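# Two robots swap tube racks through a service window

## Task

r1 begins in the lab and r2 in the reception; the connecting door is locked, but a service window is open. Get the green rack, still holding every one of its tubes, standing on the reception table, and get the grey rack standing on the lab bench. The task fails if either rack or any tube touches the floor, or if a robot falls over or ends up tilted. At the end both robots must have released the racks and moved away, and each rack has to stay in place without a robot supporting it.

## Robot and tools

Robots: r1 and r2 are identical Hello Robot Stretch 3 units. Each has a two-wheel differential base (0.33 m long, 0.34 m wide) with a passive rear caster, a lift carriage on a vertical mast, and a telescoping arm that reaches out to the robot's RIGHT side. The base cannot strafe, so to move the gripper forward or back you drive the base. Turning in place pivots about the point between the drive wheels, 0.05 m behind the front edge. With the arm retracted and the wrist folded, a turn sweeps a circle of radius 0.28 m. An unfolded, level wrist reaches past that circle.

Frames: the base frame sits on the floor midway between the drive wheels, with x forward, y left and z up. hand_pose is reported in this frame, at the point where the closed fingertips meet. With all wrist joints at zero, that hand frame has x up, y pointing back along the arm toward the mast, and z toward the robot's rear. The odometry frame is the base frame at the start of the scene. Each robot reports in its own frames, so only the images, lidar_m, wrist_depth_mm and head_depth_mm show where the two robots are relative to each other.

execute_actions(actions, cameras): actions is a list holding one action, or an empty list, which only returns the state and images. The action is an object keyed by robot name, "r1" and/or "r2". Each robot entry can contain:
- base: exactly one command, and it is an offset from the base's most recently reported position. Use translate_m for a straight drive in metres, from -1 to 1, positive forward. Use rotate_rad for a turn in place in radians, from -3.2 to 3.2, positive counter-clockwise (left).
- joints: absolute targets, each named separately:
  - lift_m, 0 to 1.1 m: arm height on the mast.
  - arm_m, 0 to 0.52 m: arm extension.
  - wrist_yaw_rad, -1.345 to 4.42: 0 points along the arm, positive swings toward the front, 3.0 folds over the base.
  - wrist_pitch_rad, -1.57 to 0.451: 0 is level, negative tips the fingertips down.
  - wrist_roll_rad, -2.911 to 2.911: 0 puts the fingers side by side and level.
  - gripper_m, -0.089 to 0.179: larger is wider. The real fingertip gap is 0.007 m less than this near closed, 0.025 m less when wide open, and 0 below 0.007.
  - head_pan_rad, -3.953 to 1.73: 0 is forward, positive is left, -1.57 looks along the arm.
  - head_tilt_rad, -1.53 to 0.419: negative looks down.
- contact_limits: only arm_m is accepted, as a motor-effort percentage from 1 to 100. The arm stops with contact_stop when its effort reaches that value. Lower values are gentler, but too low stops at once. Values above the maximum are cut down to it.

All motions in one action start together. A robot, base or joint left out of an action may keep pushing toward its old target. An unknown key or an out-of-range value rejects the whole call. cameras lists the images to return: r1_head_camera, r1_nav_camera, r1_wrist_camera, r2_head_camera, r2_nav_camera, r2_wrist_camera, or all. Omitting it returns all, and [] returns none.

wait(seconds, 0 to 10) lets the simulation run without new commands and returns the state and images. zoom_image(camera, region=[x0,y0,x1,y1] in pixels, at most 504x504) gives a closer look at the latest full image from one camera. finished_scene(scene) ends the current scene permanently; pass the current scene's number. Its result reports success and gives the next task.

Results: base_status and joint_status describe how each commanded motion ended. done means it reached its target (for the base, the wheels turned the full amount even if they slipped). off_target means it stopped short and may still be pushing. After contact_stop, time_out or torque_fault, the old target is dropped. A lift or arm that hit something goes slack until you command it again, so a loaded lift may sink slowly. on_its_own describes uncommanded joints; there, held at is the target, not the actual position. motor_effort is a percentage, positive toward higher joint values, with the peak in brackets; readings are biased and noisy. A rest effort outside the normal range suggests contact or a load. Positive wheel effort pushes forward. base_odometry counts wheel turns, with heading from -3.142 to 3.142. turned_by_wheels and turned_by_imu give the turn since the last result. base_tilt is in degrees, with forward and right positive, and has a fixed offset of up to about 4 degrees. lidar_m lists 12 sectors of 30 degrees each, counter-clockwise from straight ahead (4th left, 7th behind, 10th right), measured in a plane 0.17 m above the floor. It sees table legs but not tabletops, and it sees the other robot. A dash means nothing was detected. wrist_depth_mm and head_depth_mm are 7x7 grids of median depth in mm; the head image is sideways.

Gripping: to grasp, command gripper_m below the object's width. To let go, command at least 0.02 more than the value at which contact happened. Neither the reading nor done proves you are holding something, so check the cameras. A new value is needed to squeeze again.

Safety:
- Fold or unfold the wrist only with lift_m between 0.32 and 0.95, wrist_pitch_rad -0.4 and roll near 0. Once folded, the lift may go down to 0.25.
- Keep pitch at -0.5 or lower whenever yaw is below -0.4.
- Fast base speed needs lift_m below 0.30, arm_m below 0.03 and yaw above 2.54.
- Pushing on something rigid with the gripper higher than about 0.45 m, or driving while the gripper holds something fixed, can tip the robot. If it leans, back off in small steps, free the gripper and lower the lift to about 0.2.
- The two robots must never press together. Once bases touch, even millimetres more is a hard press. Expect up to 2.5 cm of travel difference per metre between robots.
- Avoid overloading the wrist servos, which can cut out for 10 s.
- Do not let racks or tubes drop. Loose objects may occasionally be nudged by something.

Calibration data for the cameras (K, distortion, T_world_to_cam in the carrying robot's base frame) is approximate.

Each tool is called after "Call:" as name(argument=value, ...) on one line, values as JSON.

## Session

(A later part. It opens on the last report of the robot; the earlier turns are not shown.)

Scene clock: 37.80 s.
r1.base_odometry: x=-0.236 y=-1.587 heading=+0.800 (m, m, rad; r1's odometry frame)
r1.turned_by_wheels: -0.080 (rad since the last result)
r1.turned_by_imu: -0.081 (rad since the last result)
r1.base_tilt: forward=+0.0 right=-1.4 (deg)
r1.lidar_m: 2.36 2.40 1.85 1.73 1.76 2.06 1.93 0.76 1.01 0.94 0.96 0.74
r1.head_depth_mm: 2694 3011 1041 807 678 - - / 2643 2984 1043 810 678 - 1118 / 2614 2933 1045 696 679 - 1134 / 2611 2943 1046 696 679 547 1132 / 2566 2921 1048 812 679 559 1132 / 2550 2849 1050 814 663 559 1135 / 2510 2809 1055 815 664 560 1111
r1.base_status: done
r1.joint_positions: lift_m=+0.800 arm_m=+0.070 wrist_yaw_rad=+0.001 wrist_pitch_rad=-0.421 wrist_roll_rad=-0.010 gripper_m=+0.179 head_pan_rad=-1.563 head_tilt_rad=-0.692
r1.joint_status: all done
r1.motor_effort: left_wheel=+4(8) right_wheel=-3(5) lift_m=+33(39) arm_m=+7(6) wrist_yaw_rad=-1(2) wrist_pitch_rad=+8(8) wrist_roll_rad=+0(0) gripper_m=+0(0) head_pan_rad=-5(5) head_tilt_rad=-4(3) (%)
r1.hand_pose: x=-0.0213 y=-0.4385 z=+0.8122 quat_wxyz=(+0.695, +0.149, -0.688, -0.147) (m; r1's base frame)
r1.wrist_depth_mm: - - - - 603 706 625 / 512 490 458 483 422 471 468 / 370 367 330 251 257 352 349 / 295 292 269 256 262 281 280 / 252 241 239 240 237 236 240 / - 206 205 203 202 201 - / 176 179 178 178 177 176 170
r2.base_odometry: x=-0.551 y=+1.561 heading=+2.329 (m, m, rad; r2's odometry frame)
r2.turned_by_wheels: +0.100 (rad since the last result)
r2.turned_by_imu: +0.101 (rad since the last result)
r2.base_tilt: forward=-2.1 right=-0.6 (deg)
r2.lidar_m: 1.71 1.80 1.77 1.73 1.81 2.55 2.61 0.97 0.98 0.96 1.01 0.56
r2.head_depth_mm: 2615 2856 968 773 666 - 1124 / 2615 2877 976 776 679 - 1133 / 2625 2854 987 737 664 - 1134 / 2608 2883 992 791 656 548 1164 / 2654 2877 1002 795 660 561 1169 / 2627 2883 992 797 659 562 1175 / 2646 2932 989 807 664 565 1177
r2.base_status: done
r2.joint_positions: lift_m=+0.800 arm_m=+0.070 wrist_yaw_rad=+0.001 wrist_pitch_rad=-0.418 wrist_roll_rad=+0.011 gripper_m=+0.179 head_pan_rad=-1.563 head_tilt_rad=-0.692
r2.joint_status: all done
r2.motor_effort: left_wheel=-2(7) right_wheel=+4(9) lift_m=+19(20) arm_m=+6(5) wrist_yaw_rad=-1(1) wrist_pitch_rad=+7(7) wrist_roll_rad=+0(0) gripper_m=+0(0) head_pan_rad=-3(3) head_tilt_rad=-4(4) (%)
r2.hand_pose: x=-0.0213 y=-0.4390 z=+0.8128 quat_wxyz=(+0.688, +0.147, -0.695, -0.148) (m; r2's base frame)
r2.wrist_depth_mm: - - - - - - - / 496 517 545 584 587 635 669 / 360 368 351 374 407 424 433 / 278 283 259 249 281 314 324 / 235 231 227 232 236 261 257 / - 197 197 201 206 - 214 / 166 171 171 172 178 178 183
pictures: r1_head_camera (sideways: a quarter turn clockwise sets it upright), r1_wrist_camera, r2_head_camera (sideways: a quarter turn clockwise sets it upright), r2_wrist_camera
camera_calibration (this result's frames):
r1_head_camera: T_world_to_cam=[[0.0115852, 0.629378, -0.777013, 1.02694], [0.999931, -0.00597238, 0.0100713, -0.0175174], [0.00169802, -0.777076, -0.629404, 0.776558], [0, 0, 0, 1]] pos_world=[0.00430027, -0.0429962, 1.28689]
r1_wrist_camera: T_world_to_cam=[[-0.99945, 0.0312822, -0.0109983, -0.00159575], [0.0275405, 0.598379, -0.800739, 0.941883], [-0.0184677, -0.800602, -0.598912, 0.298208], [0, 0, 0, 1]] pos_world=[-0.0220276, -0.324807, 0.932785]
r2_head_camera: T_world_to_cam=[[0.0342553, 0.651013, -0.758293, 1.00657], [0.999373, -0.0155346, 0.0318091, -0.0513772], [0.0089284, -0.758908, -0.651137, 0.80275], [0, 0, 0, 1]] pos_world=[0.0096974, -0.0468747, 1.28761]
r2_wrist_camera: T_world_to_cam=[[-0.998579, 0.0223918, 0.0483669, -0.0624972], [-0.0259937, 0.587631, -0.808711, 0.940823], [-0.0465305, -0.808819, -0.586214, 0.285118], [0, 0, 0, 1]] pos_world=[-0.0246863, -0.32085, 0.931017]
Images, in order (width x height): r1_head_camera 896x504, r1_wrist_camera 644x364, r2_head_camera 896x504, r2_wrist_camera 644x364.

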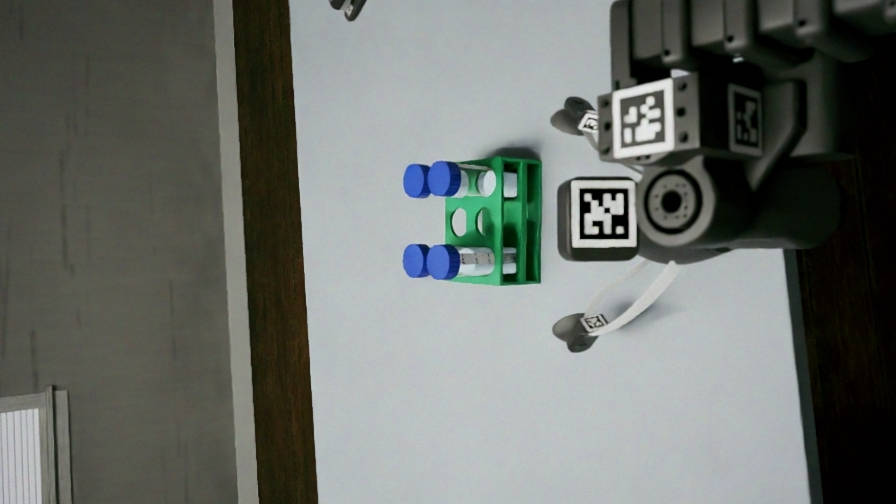

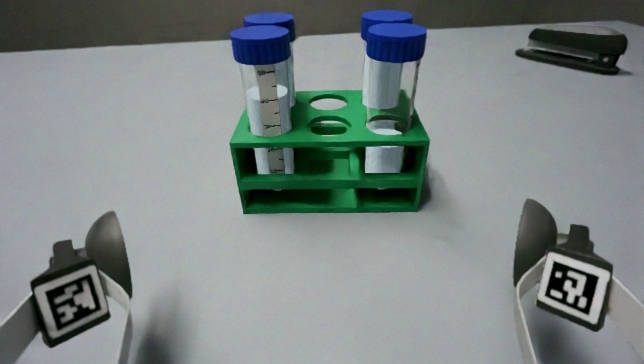

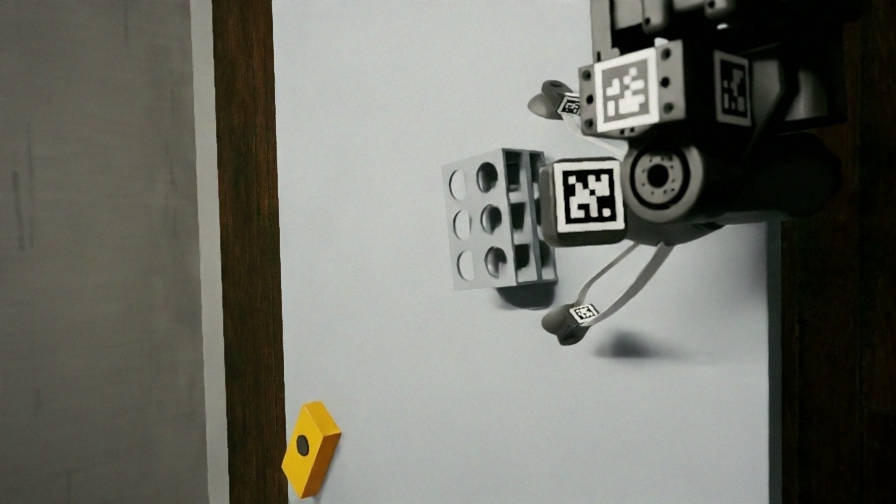

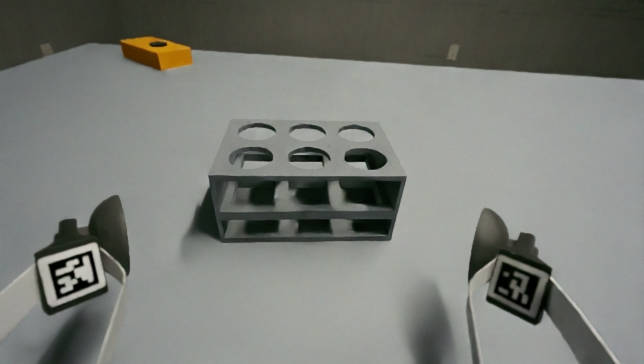

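Call:
execute_actions(actions=[{"r1":{"joints":{"lift_m":0.783,"arm_m":0.205}},"r2":{"joints":{"lift_m":0.775,"arm_m":0.175}}}], cameras=["r1_head_camera","r1_wrist_camera","r2_head_camera","r2_wrist_camera"])

Scene clock: 40.27 s.
r1.base_odometry: x=-0.236 y=-1.587 heading=+0.800 (m, m, rad; r1's odometry frame)
r1.turned_by_wheels: +0.000 (rad since the last result)
r1.turned_by_imu: -0.001 (rad since the last result)
r1.base_tilt: forward=+0.0 right=-1.4 (deg)
r1.lidar_m: 2.37 2.40 1.84 1.73 1.75 2.06 1.93 0.76 1.01 0.94 0.96 0.74
r1.head_depth_mm: 2696 3014 1040 808 676 - - / 2667 2995 1045 849 - 544 1154 / 2627 2972 1047 837 - 558 1150 / 2627 2968 1046 685 645 559 1133 / 2599 2893 1047 813 663 559 1131 / 2531 2855 1049 814 663 559 1135 / 2498 2829 1053 816 664 560 1114
r1.base_status: not commanded
r1.joint_positions: lift_m=+0.783 arm_m=+0.205 wrist_yaw_rad=-0.001 wrist_pitch_rad=-0.421 wrist_roll_rad=-0.010 gripper_m=+0.179 head_pan_rad=-1.563 head_tilt_rad=-0.692
r1.joint_status: all done
r1.motor_effort: left_wheel=+4(4) right_wheel=-3(3) lift_m=+33(33) arm_m=+8(10) wrist_yaw_rad=+1(0) wrist_pitch_rad=+8(8) wrist_roll_rad=+0(0) gripper_m=+0(0) head_pan_rad=-5(4) head_tilt_rad=-3(4) (%)
r1.hand_pose: x=-0.0217 y=-0.5735 z=+0.7952 quat_wxyz=(+0.695, +0.148, -0.688, -0.148) (m; r1's base frame)
r1.wrist_depth_mm: - - - - 134 - - / 458 112 98 437 101 89 390 / 335 83 86 321 143 285 313 / 263 261 107 169 151 247 251 / 225 217 108 161 138 129 216 / - 116 112 118 136 131 - / 157 155 129 134 146 152 153
r2.base_odometry: x=-0.551 y=+1.561 heading=+2.329 (m, m, rad; r2's odometry frame)
r2.turned_by_wheels: +0.000 (rad since the last result)
r2.turned_by_imu: +0.000 (rad since the last result)
r2.base_tilt: forward=-2.1 right=-0.5 (deg)
r2.lidar_m: 1.71 1.80 1.77 1.73 1.82 2.56 2.61 0.97 0.98 0.96 1.01 0.56
r2.head_depth_mm: 2602 2883 969 793 - - 1147 / 2630 2875 973 801 - 542 1152 / 2614 2859 988 807 - 544 1161 / 2633 2916 995 808 638 556 1164 / 2632 2884 1003 795 657 561 1167 / 2652 2890 993 800 660 563 1176 / 2647 2879 986 803 664 565 1178
r2.base_status: not commanded
r2.joint_positions: lift_m=+0.775 arm_m=+0.175 wrist_yaw_rad=+0.001 wrist_pitch_rad=-0.418 wrist_roll_rad=+0.011 gripper_m=+0.179 head_pan_rad=-1.563 head_tilt_rad=-0.692
r2.joint_status: all done
r2.motor_effort: left_wheel=-2(3) right_wheel=+4(4) lift_m=+19(21) arm_m=+6(5) wrist_yaw_rad=-1(1) wrist_pitch_rad=+7(7) wrist_roll_rad=+0(0) gripper_m=+0(0) head_pan_rad=-3(3) head_tilt_rad=-4(4) (%)
r2.hand_pose: x=-0.0213 y=-0.5440 z=+0.7878 quat_wxyz=(+0.688, +0.146, -0.695, -0.148) (m; r2's base frame)
r2.wrist_depth_mm: - - - - - - - / 417 435 463 485 507 543 565 / 302 310 322 333 348 359 374 / 237 239 147 150 177 265 274 / 200 116 120 132 155 224 219 / - 124 130 132 134 - 184 / 141 140 141 143 145 154 155
pictures: r1_head_camera (sideways: a quarter turn clockwise sets it upright), r1_wrist_camera, r2_head_camera (sideways: a quarter turn clockwise sets it upright), r2_wrist_camera
camera_calibration (this result's frames):
r1_head_camera: T_world_to_cam=[[0.0115851, 0.629378, -0.777013, 1.02694], [0.999931, -0.00597226, 0.0100713, -0.0175174], [0.00169811, -0.777076, -0.629404, 0.776558], [0, 0, 0, 1]] pos_world=[0.00430028, -0.0429962, 1.28689]
r1_wrist_camera: T_world_to_cam=[[-0.9994, 0.0328299, -0.0109991, 0.00298262], [0.0284676, 0.598327, -0.800746, 1.00905], [-0.0197073, -0.800579, -0.598903, 0.179938], [0, 0, 0, 1]] pos_world=[-0.0221984, -0.459788, 0.915794]
r2_head_camera: T_world_to_cam=[[0.034256, 0.651013, -0.758293, 1.00657], [0.999373, -0.0155356, 0.0318091, -0.0513772], [0.00892758, -0.758908, -0.651137, 0.80275], [0, 0, 0, 1]] pos_world=[0.00969734, -0.0468747, 1.28761]
r2_wrist_camera: T_world_to_cam=[[-0.998577, 0.0224614, 0.0483661, -0.0589146], [-0.0259536, 0.587608, -0.808729, 0.982319], [-0.0465855, -0.808834, -0.586189, 0.185521], [0, 0, 0, 1]] pos_world=[-0.0246935, -0.42584, 0.90603]
Images, in order (width x height): r1_head_camera 896x504, r1_wrist_camera 644x364, r2_head_camera 896x504, r2_wrist_camera 644x364.

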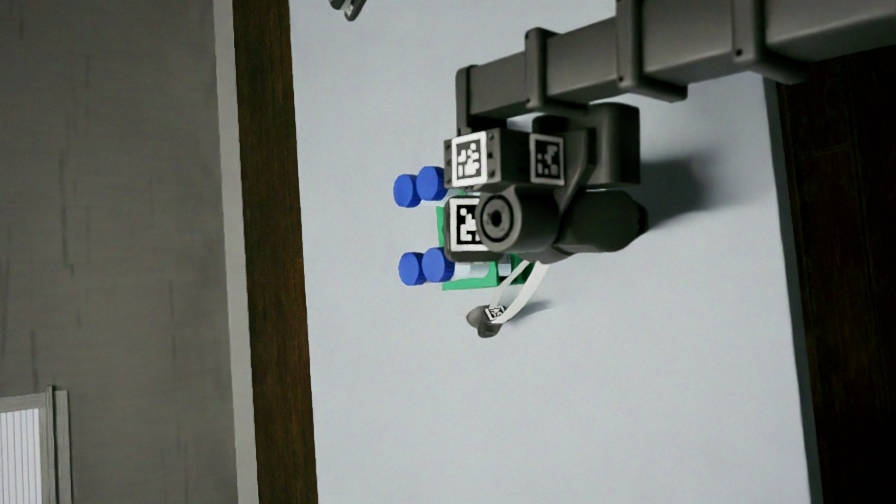

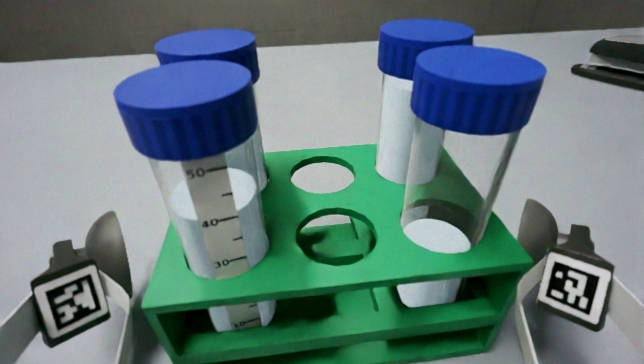

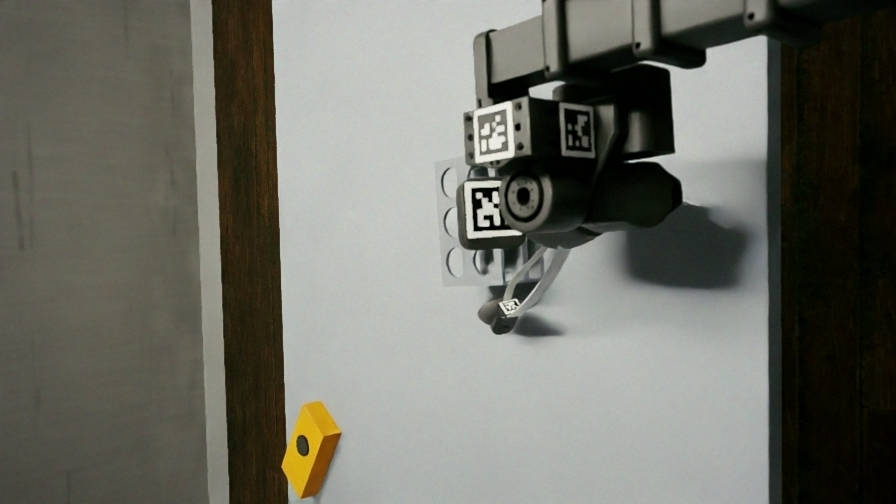

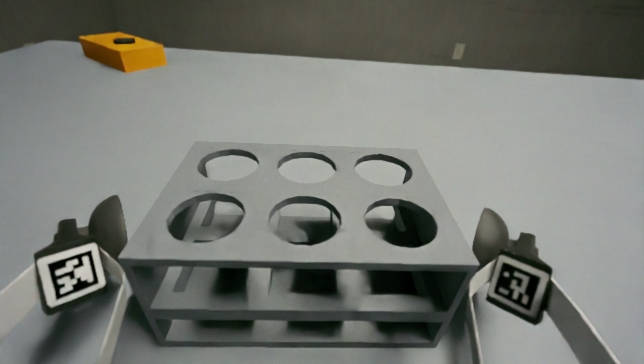

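Call:
execute_actions(actions=[{"r1":{"joints":{"gripper_m":0.08}},"r2":{"joints":{"gripper_m":0.08}}}], cameras=[])

Call:
execute_actions(actions=[{"r1":{"joints":{"lift_m":0.81}},"r2":{"joints":{"lift_m":0.81}}}], cameras=["r1_head_camera","r1_wrist_camera","r2_head_camera","r2_wrist_camera"])

Scene clock: 42.10 s.
r1.base_odometry: x=-0.236 y=-1.587 heading=+0.800 (m, m, rad; r1's odometry frame)
r1.turned_by_wheels: +0.000 (rad since the last result)
r1.turned_by_imu: +0.000 (rad since the last result)
r1.base_tilt: forward=+0.0 right=-1.4 (deg)
r1.lidar_m: 2.36 2.40 1.85 1.73 1.75 2.06 1.93 0.76 1.01 0.94 0.96 0.74
r1.head_depth_mm: 2696 3035 1044 808 677 - - / 2651 2983 1042 848 - 545 1153 / 2635 2937 1043 835 - 558 1154 / 2603 2936 1045 706 654 558 1133 / 2572 2885 1049 813 661 558 1136 / 2539 2866 1050 813 664 559 1136 / 2530 2827 1054 813 664 559 1113
r1.base_status: not commanded
r1.joint_positions: lift_m=+0.783 arm_m=+0.205 wrist_yaw_rad=+0.002 wrist_pitch_rad=-0.418 wrist_roll_rad=-0.016 gripper_m=+0.082 head_pan_rad=-1.563 head_tilt_rad=-0.692
r1.joint_status: all done
r1.motor_effort: left_wheel=+4(4) right_wheel=-4(3) lift_m=+32(33) arm_m=+7(8) wrist_yaw_rad=-2(2) wrist_pitch_rad=+7(8) wrist_roll_rad=+4(4) gripper_m=-33(100) head_pan_rad=-5(5) head_tilt_rad=-3(4) (%)
r1.hand_pose: x=-0.0212 y=-0.5740 z=+0.7960 quat_wxyz=(+0.698, +0.149, -0.686, -0.145) (m; r1's base frame)
r1.wrist_depth_mm: - - - - 138 - - / 454 395 93 443 109 96 400 / 335 299 87 327 152 292 319 / 264 263 108 158 157 246 254 / 219 217 112 167 134 129 212 / 192 114 116 140 143 146 186 / 158 158 132 137 154 158 156
r2.base_odometry: x=-0.551 y=+1.561 heading=+2.329 (m, m, rad; r2's odometry frame)
r2.turned_by_wheels: +0.000 (rad since the last result)
r2.turned_by_imu: +0.000 (rad since the last result)
r2.base_tilt: forward=-2.1 right=-0.6 (deg)
r2.lidar_m: 1.71 1.80 1.78 1.73 1.81 2.56 2.61 0.97 0.99 0.96 1.01 0.56
r2.head_depth_mm: 2605 2876 970 793 - - 1145 / 2631 2879 975 801 - 541 1146 / 2613 2909 984 807 - 544 1160 / 2632 2914 993 798 639 557 1161 / 2621 2893 1002 796 657 560 1177 / 2642 2896 997 802 659 563 1170 / 2647 2941 988 803 664 566 1176
r2.base_status: not commanded
r2.joint_positions: lift_m=+0.775 arm_m=+0.175 wrist_yaw_rad=+0.001 wrist_pitch_rad=-0.418 wrist_roll_rad=+0.011 gripper_m=+0.081 head_pan_rad=-1.563 head_tilt_rad=-0.692
r2.joint_status: all done
r2.motor_effort: left_wheel=-2(2) right_wheel=+4(4) lift_m=+18(19) arm_m=+6(6) wrist_yaw_rad=-1(1) wrist_pitch_rad=+7(7) wrist_roll_rad=+0(0) gripper_m=-27(98) head_pan_rad=-3(3) head_tilt_rad=-4(4) (%)
r2.hand_pose: x=-0.0213 y=-0.5440 z=+0.7879 quat_wxyz=(+0.688, +0.146, -0.695, -0.148) (m; r2's base frame)
r2.wrist_depth_mm: - - - - - - - / 421 444 466 476 513 539 577 / 303 308 325 333 346 355 372 / 235 241 159 159 197 268 274 / 193 126 128 133 135 219 218 / - 155 144 155 156 183 182 / 141 144 145 148 150 153 155
pictures: none
No camera images: the call's "cameras" was empty. Leave "cameras" out to get every camera's image.

Scene clock: 43.23 s.
r1.base_odometry: x=-0.236 y=-1.587 heading=+0.800 (m, m, rad; r1's odometry frame)
r1.turned_by_wheels: +0.000 (rad since the last result)
r1.turned_by_imu: +0.000 (rad since the last result)
r1.base_tilt: forward=-0.1 right=-1.4 (deg)
r1.lidar_m: 2.37 2.40 1.84 1.73 1.75 2.06 1.93 0.76 1.00 0.94 0.96 0.74
r1.head_depth_mm: 2679 3022 1042 832 - - 1150 / 2649 2972 1042 865 - 557 1153 / 2623 2926 1047 - - 559 1152 / 2622 2944 1047 687 646 559 1132 / 2589 2890 1048 813 663 558 1133 / 2530 2861 1049 816 663 559 1133 / 2509 2842 1052 813 663 560 1113
r1.base_status: not commanded
r1.joint_positions: lift_m=+0.810 arm_m=+0.205 wrist_yaw_rad=+0.000 wrist_pitch_rad=-0.429 wrist_roll_rad=-0.016 gripper_m=+0.087 head_pan_rad=-1.563 head_tilt_rad=-0.692
r1.joint_status: all done
r1.on_its_own: gripper_m is held at +0.087, not at your +0.080, by its stall guard, which is still easing
r1.motor_effort: left_wheel=+3(4) right_wheel=-3(3) lift_m=+47(49) arm_m=+7(8) wrist_yaw_rad=+0(1) wrist_pitch_rad=+11(11) wrist_roll_rad=+4(4) gripper_m=-8(32) head_pan_rad=-5(5) head_tilt_rad=-5(4) (%)
r1.hand_pose: x=-0.0216 y=-0.5726 z=+0.8200 quat_wxyz=(+0.697, +0.152, -0.685, -0.150) (m; r1's base frame)
r1.wrist_depth_mm: - - - - - - - / 508 506 498 489 130 457 425 / 380 358 105 371 164 350 362 / 303 299 120 275 171 292 291 / 251 257 119 159 147 140 244 / 220 117 119 152 145 145 215 / 182 182 129 133 147 174 179
r2.base_odometry: x=-0.551 y=+1.561 heading=+2.329 (m, m, rad; r2's odometry frame)
r2.turned_by_wheels: +0.000 (rad since the last result)
r2.turned_by_imu: +0.000 (rad since the last result)
r2.base_tilt: forward=-2.1 right=-0.6 (deg)
r2.lidar_m: 1.71 1.80 1.78 1.72 1.82 2.56 2.61 0.96 0.99 0.96 1.01 0.56
r2.head_depth_mm: 2600 2846 967 820 - 539 1151 / 2598 2840 977 829 - 554 1152 / 2628 2900 987 835 - 554 1160 / 2621 2890 996 812 639 558 1161 / 2623 2906 1005 805 658 561 1171 / 2601 2881 993 797 661 564 1173 / 2652 2915 990 805 665 566 1179
r2.base_status: not commanded
r2.joint_positions: lift_m=+0.810 arm_m=+0.175 wrist_yaw_rad=+0.001 wrist_pitch_rad=-0.423 wrist_roll_rad=+0.011 gripper_m=+0.087 head_pan_rad=-1.563 head_tilt_rad=-0.692
r2.joint_status: all done
r2.on_its_own: gripper_m is held at +0.086, not at your +0.080, by its stall guard, which is still easing
r2.motor_effort: left_wheel=-1(2) right_wheel=+4(4) lift_m=+26(31) arm_m=+6(6) wrist_yaw_rad=-1(0) wrist_pitch_rad=+9(9) wrist_roll_rad=+0(0) gripper_m=-23(26) head_pan_rad=-3(3) head_tilt_rad=-4(4) (%)
r2.hand_pose: x=-0.0213 y=-0.5434 z=+0.8214 quat_wxyz=(+0.688, +0.148, -0.695, -0.149) (m; r2's base frame)
r2.wrist_depth_mm: - - - - - - - / 518 481 562 594 - - - / 366 377 388 412 423 430 456 / 287 292 187 186 291 327 339 / 236 136 158 165 153 271 269 / 204 192 152 156 143 224 225 / 172 174 170 172 176 187 192
pictures: r1_head_camera (sideways: a quarter turn clockwise sets it upright), r1_wrist_camera, r2_head_camera (sideways: a quarter turn clockwise sets it upright), r2_wrist_camera
camera_calibration (this result's frames):
r1_head_camera: T_world_to_cam=[[0.0115851, 0.62938, -0.777011, 1.02694], [0.999931, -0.00597228, 0.0100712, -0.0175174], [0.0016981, -0.777075, -0.629406, 0.776561], [0, 0, 0, 1]] pos_world=[0.00430027, -0.0429962, 1.28689]
r1_wrist_camera: T_world_to_cam=[[-0.999541, 0.0298783, -0.0049967, -0.00329968], [0.0220582, 0.604796, -0.796075, 1.02802], [-0.0207634, -0.79582, -0.605178, 0.203365], [0, 0, 0, 1]] pos_world=[-0.0217519, -0.459804, 0.941437]
r2_head_camera: T_world_to_cam=[[0.0342561, 0.651013, -0.758293, 1.00657], [0.999373, -0.0155358, 0.0318091, -0.0513772], [0.00892749, -0.758908, -0.651137, 0.80275], [0, 0, 0, 1]] pos_world=[0.00969734, -0.0468747, 1.28761]
r2_wrist_camera: T_world_to_cam=[[-0.998577, 0.0222339, 0.0484731, -0.0607616], [-0.0259586, 0.591342, -0.806003, 1.00892], [-0.0465848, -0.806114, -0.589924, 0.210195], [0, 0, 0, 1]] pos_world=[-0.0246932, -0.425824, 0.940135]
Images, in order (width x height): r1_head_camera 896x504, r1_wrist_camera 644x364, r2_head_camera 896x504, r2_wrist_camera 644x364.

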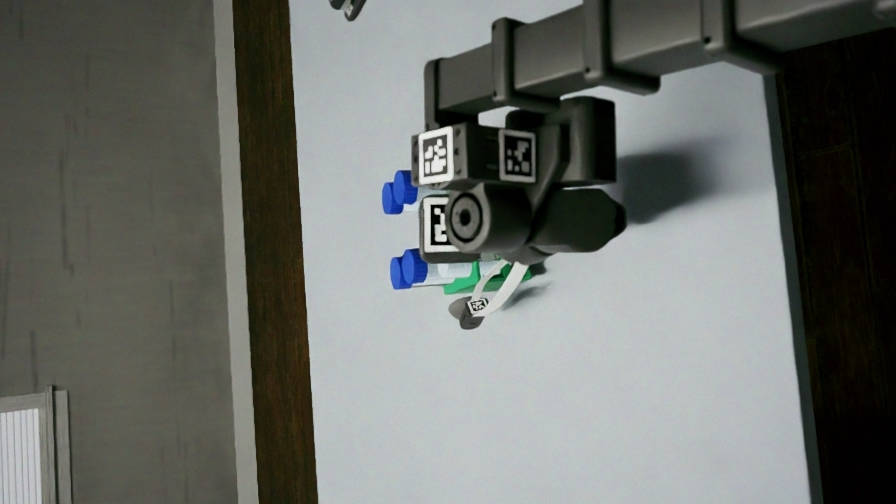

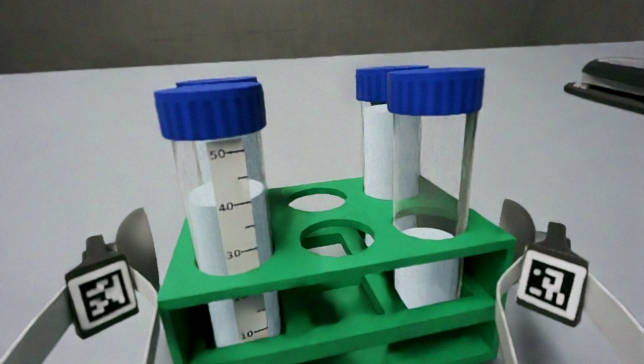

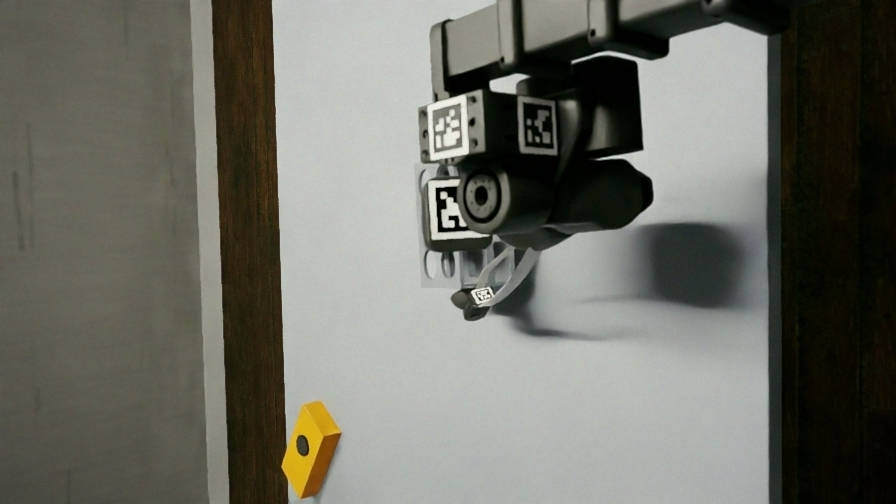

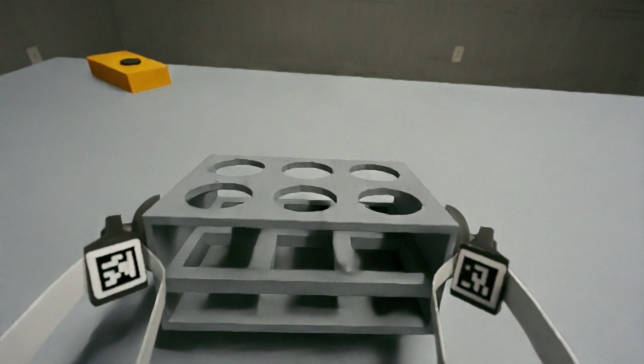

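Call:
execute_actions(actions=[{"r1":{"joints":{"lift_m":0.783}},"r2":{"joints":{"lift_m":0.775}}}], cameras=[])

Call:
execute_actions(actions=[{"r1":{"joints":{"gripper_m":0.179}},"r2":{"joints":{"gripper_m":0.179}}}], cameras=[])

Call:
execute_actions(actions=[{"r1":{"joints":{"arm_m":0.1,"lift_m":1.08}},"r2":{"joints":{"arm_m":0.1,"lift_m":1.08}}}], cameras=[])

Call:
execute_actions(actions=[{"r1":{"joints":{"arm_m":0.3,"wrist_pitch_rad":-1.57}},"r2":{"joints":{"arm_m":0.3,"wrist_pitch_rad":-1.57}}}], cameras=["r1_wrist_camera","r2_wrist_camera"])

Scene clock: 44.97 s.
r1.base_odometry: x=-0.236 y=-1.587 heading=+0.800 (m, m, rad; r1's odometry frame)
r1.turned_by_wheels: +0.000 (rad since the last result)
r1.turned_by_imu: +0.000 (rad since the last result)
r1.base_tilt: forward=-0.1 right=-1.4 (deg)
r1.lidar_m: 2.36 2.40 1.85 1.73 1.75 2.06 1.93 0.76 1.01 0.94 0.96 0.75
r1.head_depth_mm: 2668 3003 1043 807 676 - - / 2664 2987 1046 849 - 546 1151 / 2647 2952 1044 740 - 559 1156 / 2620 2937 1046 694 653 559 1152 / 2569 2908 1051 812 662 559 1134 / 2524 2858 1052 813 661 560 1134 / 2507 2834 1054 814 663 559 1116
r1.base_status: not commanded
r1.joint_positions: lift_m=+0.783 arm_m=+0.205 wrist_yaw_rad=+0.001 wrist_pitch_rad=-0.399 wrist_roll_rad=-0.023 gripper_m=+0.095 head_pan_rad=-1.563 head_tilt_rad=-0.692
r1.joint_status: all done
r1.on_its_own: gripper_m is held at +0.094, not at your +0.080, by its stall guard, which is still easing
r1.motor_effort: left_wheel=+4(4) right_wheel=-4(4) lift_m=+29(43) arm_m=+7(7) wrist_yaw_rad=-1(1) wrist_pitch_rad=-1(11) wrist_roll_rad=+9(9) gripper_m=-26(28) head_pan_rad=-5(6) head_tilt_rad=-5(3) (%)
r1.hand_pose: x=-0.0213 y=-0.5763 z=+0.8003 quat_wxyz=(+0.701, +0.142, -0.684, -0.138) (m; r1's base frame)
r1.wrist_depth_mm: - - - - - - - / 486 450 97 470 132 110 409 / 349 312 88 345 154 305 340 / 274 272 111 174 163 259 268 / 225 224 112 167 140 138 220 / 197 115 117 122 145 150 193 / - 161 133 139 156 163 160
r2.base_odometry: x=-0.551 y=+1.561 heading=+2.329 (m, m, rad; r2's odometry frame)
r2.turned_by_wheels: +0.000 (rad since the last result)
r2.turned_by_imu: +0.000 (rad since the last result)
r2.base_tilt: forward=-2.1 right=-0.5 (deg)
r2.lidar_m: 1.71 1.80 1.78 1.73 1.81 2.57 2.61 0.97 0.98 0.96 1.01 0.56
r2.head_depth_mm: 2604 2857 967 792 - - 1151 / 2635 2886 979 802 - 541 1157 / 2649 2870 988 805 - 545 1156 / 2646 2892 992 787 641 557 1164 / 2621 2884 1004 794 656 560 1167 / 2633 2905 994 801 661 563 1178 / 2616 2941 993 805 666 566 1182
r2.base_status: not commanded
r2.joint_positions: lift_m=+0.775 arm_m=+0.175 wrist_yaw_rad=+0.001 wrist_pitch_rad=-0.409 wrist_roll_rad=+0.011 gripper_m=+0.093 head_pan_rad=-1.563 head_tilt_rad=-0.692
r2.joint_status: all done
r2.on_its_own: gripper_m is held at +0.092, not at your +0.080, by its stall guard, which is still easing
r2.motor_effort: left_wheel=-2(2) right_wheel=+4(4) lift_m=+18(32) arm_m=+6(6) wrist_yaw_rad=-1(1) wrist_pitch_rad=+3(9) wrist_roll_rad=+0(0) gripper_m=-21(22) head_pan_rad=-4(3) head_tilt_rad=-4(4) (%)
r2.hand_pose: x=-0.0214 y=-0.5452 z=+0.7900 quat_wxyz=(+0.689, +0.143, -0.696, -0.144) (m; r2's base frame)
r2.wrist_depth_mm: - - - - - - - / 433 456 479 504 539 564 - / 308 319 331 343 353 372 383 / 239 247 161 161 200 272 281 / 197 136 151 156 133 228 223 / - 157 142 145 153 185 185 / 143 145 148 151 153 154 158
pictures: none
No camera images: the call's "cameras" was empty. Leave "cameras" out to get every camera's image.

Scene clock: 46.33 s.
r1.base_odometry: x=-0.236 y=-1.587 heading=+0.800 (m, m, rad; r1's odometry frame)
r1.turned_by_wheels: +0.000 (rad since the last result)
r1.turned_by_imu: +0.000 (rad since the last result)
r1.base_tilt: forward=+0.0 right=-1.3 (deg)
r1.lidar_m: 2.37 2.40 1.85 1.73 1.76 2.05 1.93 0.76 1.01 0.94 0.96 0.74
r1.head_depth_mm: 2660 3027 1043 809 676 - - / 2664 3031 1045 851 - 545 1149 / 2616 2975 1044 713 - 558 1155 / 2610 2928 1047 698 643 558 1134 / 2576 2900 1048 814 662 559 1131 / 2537 2853 1055 813 663 560 1134 / 2514 2844 1055 814 665 560 1113
r1.base_status: not commanded
r1.joint_positions: lift_m=+0.783 arm_m=+0.205 wrist_yaw_rad=-0.001 wrist_pitch_rad=-0.414 wrist_roll_rad=-0.013 gripper_m=+0.179 head_pan_rad=-1.563 head_tilt_rad=-0.692
r1.joint_status: all done
r1.motor_effort: left_wheel=+3(4) right_wheel=-3(3) lift_m=+32(32) arm_m=+6(6) wrist_yaw_rad=+1(1) wrist_pitch_rad=+5(5) wrist_roll_rad=+2(9) gripper_m=+1(92) head_pan_rad=-4(5) head_tilt_rad=-4(5) (%)
r1.hand_pose: x=-0.0217 y=-0.5745 z=+0.7968 quat_wxyz=(+0.697, +0.146, -0.687, -0.145) (m; r1's base frame)
r1.wrist_depth_mm: - - - - 142 - - / 467 117 102 444 107 105 402 / 338 89 93 328 156 307 317 / 268 266 110 159 161 252 255 / 228 219 115 168 131 135 219 / - 177 119 141 147 154 - / 159 159 134 152 156 159 154
r2.base_odometry: x=-0.551 y=+1.561 heading=+2.329 (m, m, rad; r2's odometry frame)
r2.turned_by_wheels: +0.000 (rad since the last result)
r2.turned_by_imu: +0.000 (rad since the last result)
r2.base_tilt: forward=-2.1 right=-0.6 (deg)
r2.lidar_m: 1.71 1.80 1.77 1.73 1.82 2.56 2.61 0.97 0.98 0.96 1.01 0.56
r2.head_depth_mm: 2634 2862 973 793 - - 1147 / 2620 2877 977 803 - 541 1151 / 2614 2907 985 806 - 544 1155 / 2635 2897 994 787 637 557 1166 / 2623 2910 1000 794 656 561 1167 / 2625 2903 991 800 659 563 1174 / 2619 2872 995 805 664 565 1179
r2.base_status: not commanded
r2.joint_positions: lift_m=+0.775 arm_m=+0.175 wrist_yaw_rad=+0.001 wrist_pitch_rad=-0.416 wrist_roll_rad=+0.011 gripper_m=+0.179 head_pan_rad=-1.563 head_tilt_rad=-0.692
r2.joint_status: all done
r2.motor_effort: left_wheel=-2(1) right_wheel=+4(4) lift_m=+19(19) arm_m=+5(5) wrist_yaw_rad=-1(1) wrist_pitch_rad=+6(6) wrist_roll_rad=+0(0) gripper_m=+0(83) head_pan_rad=-3(3) head_tilt_rad=-4(4) (%)
r2.hand_pose: x=-0.0214 y=-0.5443 z=+0.7884 quat_wxyz=(+0.688, +0.146, -0.695, -0.147) (m; r2's base frame)
r2.wrist_depth_mm: - - - - - - - / 422 443 464 487 517 546 - / 305 310 321 336 347 361 375 / 237 243 160 160 197 270 279 / 201 136 150 133 137 225 219 / - 158 144 147 158 - 183 / 142 144 147 148 151 153 155
pictures: none
No camera images: the call's "cameras" was empty. Leave "cameras" out to get every camera's image.

Scene clock: 49.93 s.
r1.base_odometry: x=-0.236 y=-1.587 heading=+0.800 (m, m, rad; r1's odometry frame)
r1.turned_by_wheels: +0.000 (rad since the last result)
r1.turned_by_imu: -0.001 (rad since the last result)
r1.base_tilt: forward=+0.0 right=-1.4 (deg)
r1.lidar_m: 2.36 2.41 1.84 1.73 1.76 2.06 1.93 0.76 1.01 0.94 0.96 0.74
r1.head_depth_mm: - - 963 807 659 556 1176 / - - 963 808 660 557 1155 / - - - 710 660 557 1155 / 2563 2928 1005 699 662 559 1135 / 2596 2884 1006 811 664 559 1133 / 2547 2861 1052 813 662 559 1138 / 2512 2809 1054 814 664 560 1116
r1.base_status: not commanded
r1.joint_positions: lift_m=+1.080 arm_m=+0.100 wrist_yaw_rad=-0.001 wrist_pitch_rad=-0.415 wrist_roll_rad=-0.012 gripper_m=+0.179 head_pan_rad=-1.563 head_tilt_rad=-0.692
r1.joint_status: all done
r1.motor_effort: left_wheel=+4(4) right_wheel=-3(3) lift_m=+45(47) arm_m=-6(7) wrist_yaw_rad=+1(1) wrist_pitch_rad=+6(6) wrist_roll_rad=+2(2) gripper_m=+1(0) head_pan_rad=-5(5) head_tilt_rad=-4(4) (%)
r1.hand_pose: x=-0.0217 y=-0.4702 z=+1.0931 quat_wxyz=(+0.696, +0.147, -0.687, -0.145) (m; r1's base frame)
r1.wrist_depth_mm: - - - - - - - / - - - - - - - / - - - - - - - / - 774 766 766 761 764 746 / 655 637 639 632 624 622 636 / - 542 540 529 540 539 - / 461 477 473 398 470 463 453
r2.base_odometry: x=-0.551 y=+1.561 heading=+2.329 (m, m, rad; r2's odometry frame)
r2.turned_by_wheels: +0.000 (rad since the last result)
r2.turned_by_imu: -0.001 (rad since the last result)
r2.base_tilt: forward=-2.1 right=-0.6 (deg)
r2.lidar_m: 1.71 1.80 1.77 1.73 1.81 2.56 2.61 0.97 0.98 0.96 1.01 0.56
r2.head_depth_mm: - - 934 772 642 551 1147 / - - 913 779 647 552 1152 / - - - 722 649 555 1163 / - 2869 959 764 653 558 1166 / 2626 2883 1001 793 656 560 1168 / 2611 2906 995 800 660 562 1177 / 2639 2939 990 805 664 567 1178
r2.base_status: not commanded
r2.joint_positions: lift_m=+1.080 arm_m=+0.100 wrist_yaw_rad=+0.001 wrist_pitch_rad=-0.416 wrist_roll_rad=+0.011 gripper_m=+0.179 head_pan_rad=-1.563 head_tilt_rad=-0.692
r2.joint_status: all done
r2.motor_effort: left_wheel=-2(2) right_wheel=+4(4) lift_m=+25(21) arm_m=-5(4) wrist_yaw_rad=+0(0) wrist_pitch_rad=+6(6) wrist_roll_rad=+0(0) gripper_m=+0(0) head_pan_rad=-3(3) head_tilt_rad=-4(4) (%)
r2.hand_pose: x=-0.0214 y=-0.4700 z=+1.0930 quat_wxyz=(+0.688, +0.146, -0.695, -0.147) (m; r2's base frame)
r2.wrist_depth_mm: - - - - - - - / - - - - - - - / - - - - - - - / - 735 743 786 843 - - / - 621 618 653 650 701 676 / - 528 522 525 539 - 558 / 438 447 441 419 462 468 479
pictures: none
No camera images: the call's "cameras" was empty. Leave "cameras" out to get every camera's image.

Scene clock: 52.63 s.
r1.base_odometry: x=-0.236 y=-1.587 heading=+0.800 (m, m, rad; r1's odometry frame)
r1.turned_by_wheels: +0.000 (rad since the last result)
r1.turned_by_imu: -0.001 (rad since the last result)
r1.base_tilt: forward=-0.1 right=-1.4 (deg)
r1.lidar_m: 2.36 2.40 1.84 1.73 1.75 2.07 1.93 0.76 1.01 0.94 0.96 0.74
r1.head_depth_mm: 2673 3022 1042 810 658 556 1172 / - 2972 1045 784 659 557 1154 / - 2908 1005 709 660 558 1151 / 2592 - 968 700 661 558 1134 / 2581 2904 1046 788 663 560 1134 / 2542 2883 1049 813 664 559 1137 / 2497 2840 1053 813 663 560 1112
r1.base_status: not commanded
r1.joint_positions: lift_m=+1.080 arm_m=+0.300 wrist_yaw_rad=-0.001 wrist_pitch_rad=-1.563 wrist_roll_rad=-0.011 gripper_m=+0.179 head_pan_rad=-1.563 head_tilt_rad=-0.692
r1.joint_status: all done
r1.motor_effort: left_wheel=+4(3) right_wheel=-2(2) lift_m=+45(45) arm_m=+7(7) wrist_yaw_rad=+0(0) wrist_pitch_rad=-3(5) wrist_roll_rad=+1(2) gripper_m=+0(0) head_pan_rad=-4(5) head_tilt_rad=-3(5) (%)
r1.hand_pose: x=-0.0216 y=-0.4223 z=+0.9621 quat_wxyz=(+0.504, +0.501, -0.499, -0.496) (m; r1's base frame)
r1.wrist_depth_mm: 329 329 329 280 332 334 332 / 338 338 341 341 341 342 345 / 349 350 352 352 356 352 357 / 355 360 359 361 364 366 366 / 374 372 374 375 378 375 380 / - 385 385 386 387 - - / - - - - - - -
r2.base_odometry: x=-0.551 y=+1.561 heading=+2.329 (m, m, rad; r2's odometry frame)
r2.turned_by_wheels: +0.000 (rad since the last result)
r2.turned_by_imu: +0.000 (rad since the last result)
r2.base_tilt: forward=-2.1 right=-0.6 (deg)
r2.lidar_m: 1.71 1.80 1.77 1.73 1.82 2.57 2.61 0.97 0.99 0.96 1.01 0.56
r2.head_depth_mm: 2653 2858 971 770 644 550 1150 / 2720 2881 979 777 646 552 1156 / - - 949 721 650 553 1158 / 2629 2829 963 763 653 558 1169 / 2619 2939 1002 772 658 561 1164 / 2640 2897 991 799 662 563 1170 / 2635 2915 984 805 665 566 1176
r2.base_status: not commanded
r2.joint_positions: lift_m=+1.080 arm_m=+0.300 wrist_yaw_rad=+0.000 wrist_pitch_rad=-1.564 wrist_roll_rad=+0.011 gripper_m=+0.179 head_pan_rad=-1.563 head_tilt_rad=-0.692
r2.joint_status: all done
r2.motor_effort: left_wheel=-3(2) right_wheel=+4(4) lift_m=+25(25) arm_m=+7(6) wrist_yaw_rad=+1(0) wrist_pitch_rad=-2(5) wrist_roll_rad=+0(0) gripper_m=+0(0) head_pan_rad=-3(3) head_tilt_rad=-4(4) (%)
r2.hand_pose: x=-0.0216 y=-0.4222 z=+0.9621 quat_wxyz=(+0.499, +0.496, -0.504, -0.501) (m; r2's base frame)
r2.wrist_depth_mm: 323 325 322 281 333 340 340 / 335 337 339 339 347 355 353 / 342 348 350 353 360 358 364 / 355 361 362 368 374 369 377 / 365 368 375 377 385 384 387 / - - - 388 395 - 401 / - - - - - - -
pictures: r1_wrist_camera, r2_wrist_camera
camera_calibration (this result's frames):
r1_wrist_camera: T_world_to_cam=[[-0.999416, 0.0231539, 0.0251361, -0.0389267], [0.0279534, 0.97698, 0.211492, 0.238262], [-0.0196606, 0.212071, -0.977056, 1.19242], [0, 0, 0, 1]] pos_world=[-0.0221204, -0.484754, 1.11565]
r2_wrist_camera: T_world_to_cam=[[-0.99856, -0.0338888, 0.0415944, -0.0876421], [-0.0248216, 0.979106, 0.201829, 0.24481], [-0.0475651, 0.200506, -0.978537, 1.18981], [0, 0, 0, 1]] pos_world=[-0.0248457, -0.481229, 1.11851]
Images, in order (width x height): r1_wrist_camera 644x364, r2_wrist_camera 644x364.

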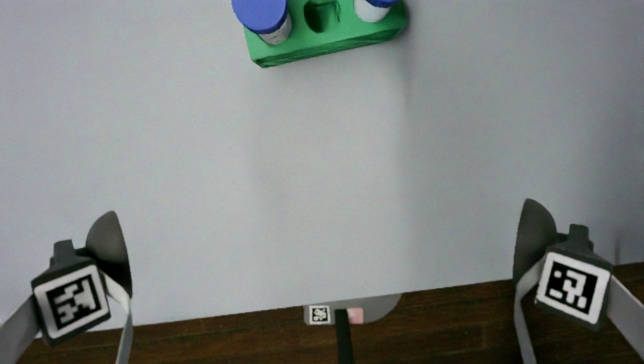

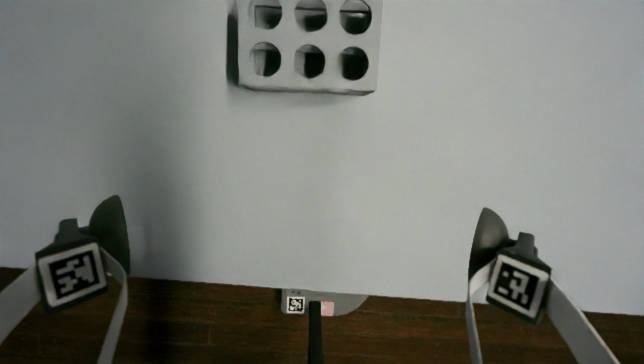

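Call:
execute_actions(actions=[{"r1":{"joints":{"arm_m":0.455,"wrist_roll_rad":1.4,"gripper_m":0.15,"lift_m":1.04}},"r2":{"joints":{"arm_m":0.43,"wrist_roll_rad":1.58,"gripper_m":0.15,"lift_m":1.0}}}], cameras=["r1_head_camera","r1_wrist_camera","r2_head_camera","r2_wrist_camera"])

Scene clock: 55.43 s.
r1.base_odometry: x=-0.236 y=-1.587 heading=+0.800 (m, m, rad; r1's odometry frame)
r1.turned_by_wheels: +0.000 (rad since the last result)
r1.turned_by_imu: -0.001 (rad since the last result)
r1.base_tilt: forward=+0.0 right=-1.3 (deg)
r1.lidar_m: 2.37 2.39 1.84 1.73 1.76 2.06 1.93 0.76 1.00 0.94 0.96 0.74
r1.head_depth_mm: - 3031 1042 807 659 557 1177 / 2714 2985 1040 807 661 557 1152 / - 3068 1046 708 661 558 1152 / 2611 - 1010 697 662 559 1134 / 2563 2879 1048 811 662 559 1132 / 2546 2851 1050 813 663 560 1131 / 2521 2810 1053 813 663 560 1109
r1.base_status: not commanded
r1.joint_positions: lift_m=+1.040 arm_m=+0.455 wrist_yaw_rad=-0.001 wrist_pitch_rad=-1.564 wrist_roll_rad=+1.397 gripper_m=+0.150 head_pan_rad=-1.563 head_tilt_rad=-0.692
r1.joint_status: all done
r1.motor_effort: left_wheel=+3(3) right_wheel=-2(2) lift_m=+33(41) arm_m=+8(9) wrist_yaw_rad=-1(1) wrist_pitch_rad=-3(3) wrist_roll_rad=+2(2) gripper_m=+0(93) head_pan_rad=-4(5) head_tilt_rad=-4(4) (%)
r1.hand_pose: x=-0.0216 y=-0.5769 z=+0.9225 quat_wxyz=(+0.062, +0.061, -0.707, -0.702) (m; r1's base frame)
r1.wrist_depth_mm: 292 293 293 295 295 292 295 / 302 302 304 303 303 303 302 / 312 311 310 193 312 314 314 / 319 322 321 295 321 322 323 / 333 331 331 253 329 331 334 / 342 - 343 212 347 348 345 / 358 353 356 357 357 357 362
r2.base_odometry: x=-0.551 y=+1.561 heading=+2.329 (m, m, rad; r2's odometry frame)
r2.turned_by_wheels: +0.000 (rad since the last result)
r2.turned_by_imu: +0.000 (rad since the last result)
r2.base_tilt: forward=-2.1 right=-0.6 (deg)
r2.lidar_m: 1.71 1.80 1.78 1.73 1.81 2.56 2.61 0.97 0.99 0.96 1.01 0.56
r2.head_depth_mm: - 2863 968 772 643 549 1149 / - 2862 975 777 646 552 1154 / - - 985 729 650 555 1156 / 2636 - 994 743 654 558 1160 / 2657 2880 1001 795 656 561 1165 / 2643 2897 991 799 660 563 1176 / 2638 2900 988 803 664 565 1179
r2.base_status: not commanded
r2.joint_positions: lift_m=+1.000 arm_m=+0.430 wrist_yaw_rad=+0.000 wrist_pitch_rad=-1.565 wrist_roll_rad=+1.575 gripper_m=+0.150 head_pan_rad=-1.563 head_tilt_rad=-0.692
r2.joint_status: all done
r2.motor_effort: left_wheel=-2(2) right_wheel=+4(4) lift_m=+19(21) arm_m=+6(7) wrist_yaw_rad=+0(1) wrist_pitch_rad=-2(2) wrist_roll_rad=+3(5) gripper_m=+0(84) head_pan_rad=-3(3) head_tilt_rad=-4(4) (%)
r2.hand_pose: x=-0.0215 y=-0.5518 z=+0.8825 quat_wxyz=(-0.001, -0.002, -0.709, -0.705) (m; r2's base frame)
r2.wrist_depth_mm: 253 255 256 254 255 259 262 / 261 262 263 265 265 268 267 / 270 274 270 272 275 276 278 / 278 280 280 226 285 285 290 / 290 290 287 260 296 295 - / 300 306 301 270 305 307 - / 313 314 314 315 318 321 -
pictures: r1_head_camera (sideways: a quarter turn clockwise sets it upright), r1_wrist_camera, r2_head_camera (sideways: a quarter turn clockwise sets it upright), r2_wrist_camera
camera_calibration (this result's frames):
r1_head_camera: T_world_to_cam=[[0.0115898, 0.629387, -0.777005, 1.02693], [0.999931, -0.00598001, 0.0100711, -0.0175172], [0.00169213, -0.777069, -0.629414, 0.77657], [0, 0, 0, 1]] pos_world=[0.00429995, -0.042996, 1.28689]
r1_wrist_camera: T_world_to_cam=[[-0.138924, 0.990126, 0.0187438, 0.547959], [0.967353, 0.131629, 0.216568, -0.0744961], [0.211963, 0.0482184, -0.976088, 1.0961], [0, 0, 0, 1]] pos_world=[-0.0841442, -0.585595, 1.07575]
r2_head_camera: T_world_to_cam=[[0.0342849, 0.651011, -0.758293, 1.00657], [0.999373, -0.01558, 0.0318091, -0.0513772], [0.00889393, -0.758908, -0.651137, 0.80275], [0, 0, 0, 1]] pos_world=[0.00969527, -0.0468749, 1.28761]
r2_wrist_camera: T_world_to_cam=[[-0.0411537, 0.998526, 0.0353856, 0.507124], [0.977824, 0.0329714, 0.206817, -0.117151], [0.205345, 0.0431122, -0.97774, 1.05577], [0, 0, 0, 1]] pos_world=[-0.0813732, -0.54803, 1.03855]
Images, in order (width x height): r1_head_camera 896x504, r1_wrist_camera 644x364, r2_head_camera 896x504, r2_wrist_camera 644x364.

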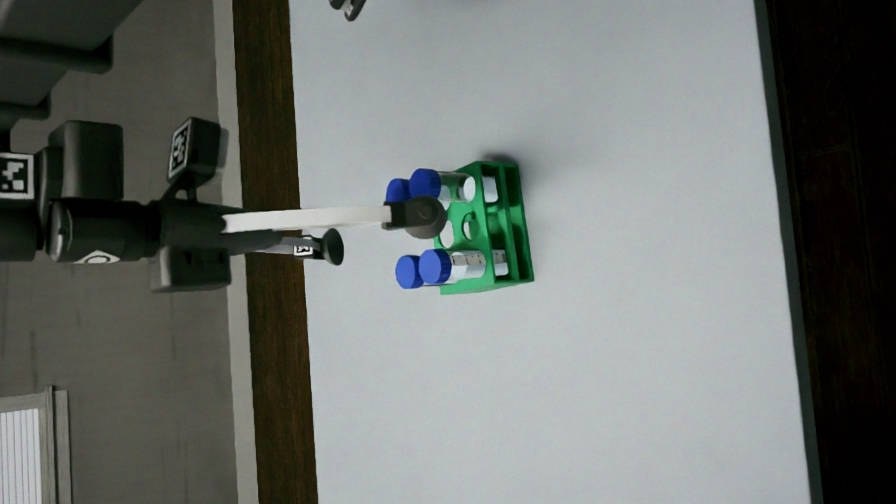

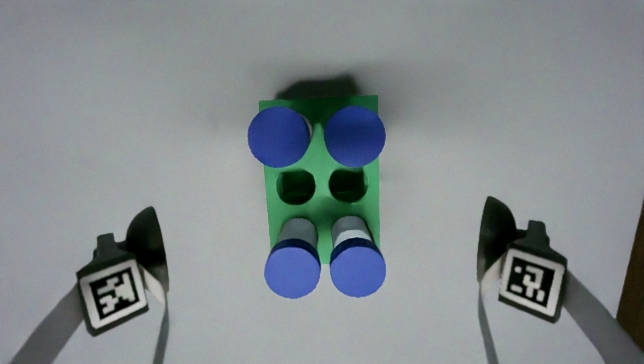

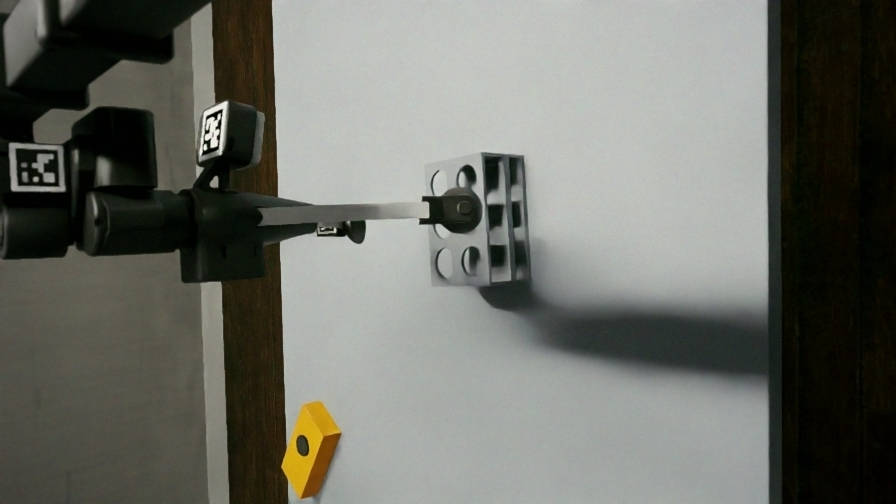

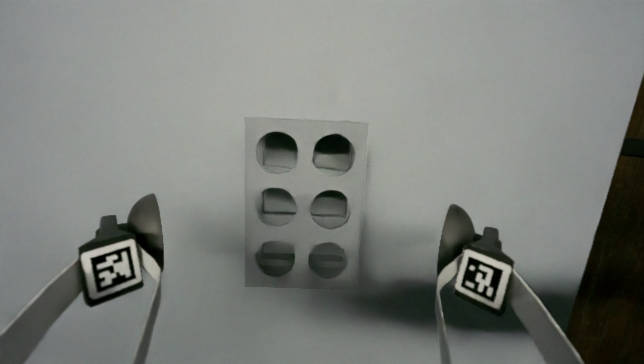

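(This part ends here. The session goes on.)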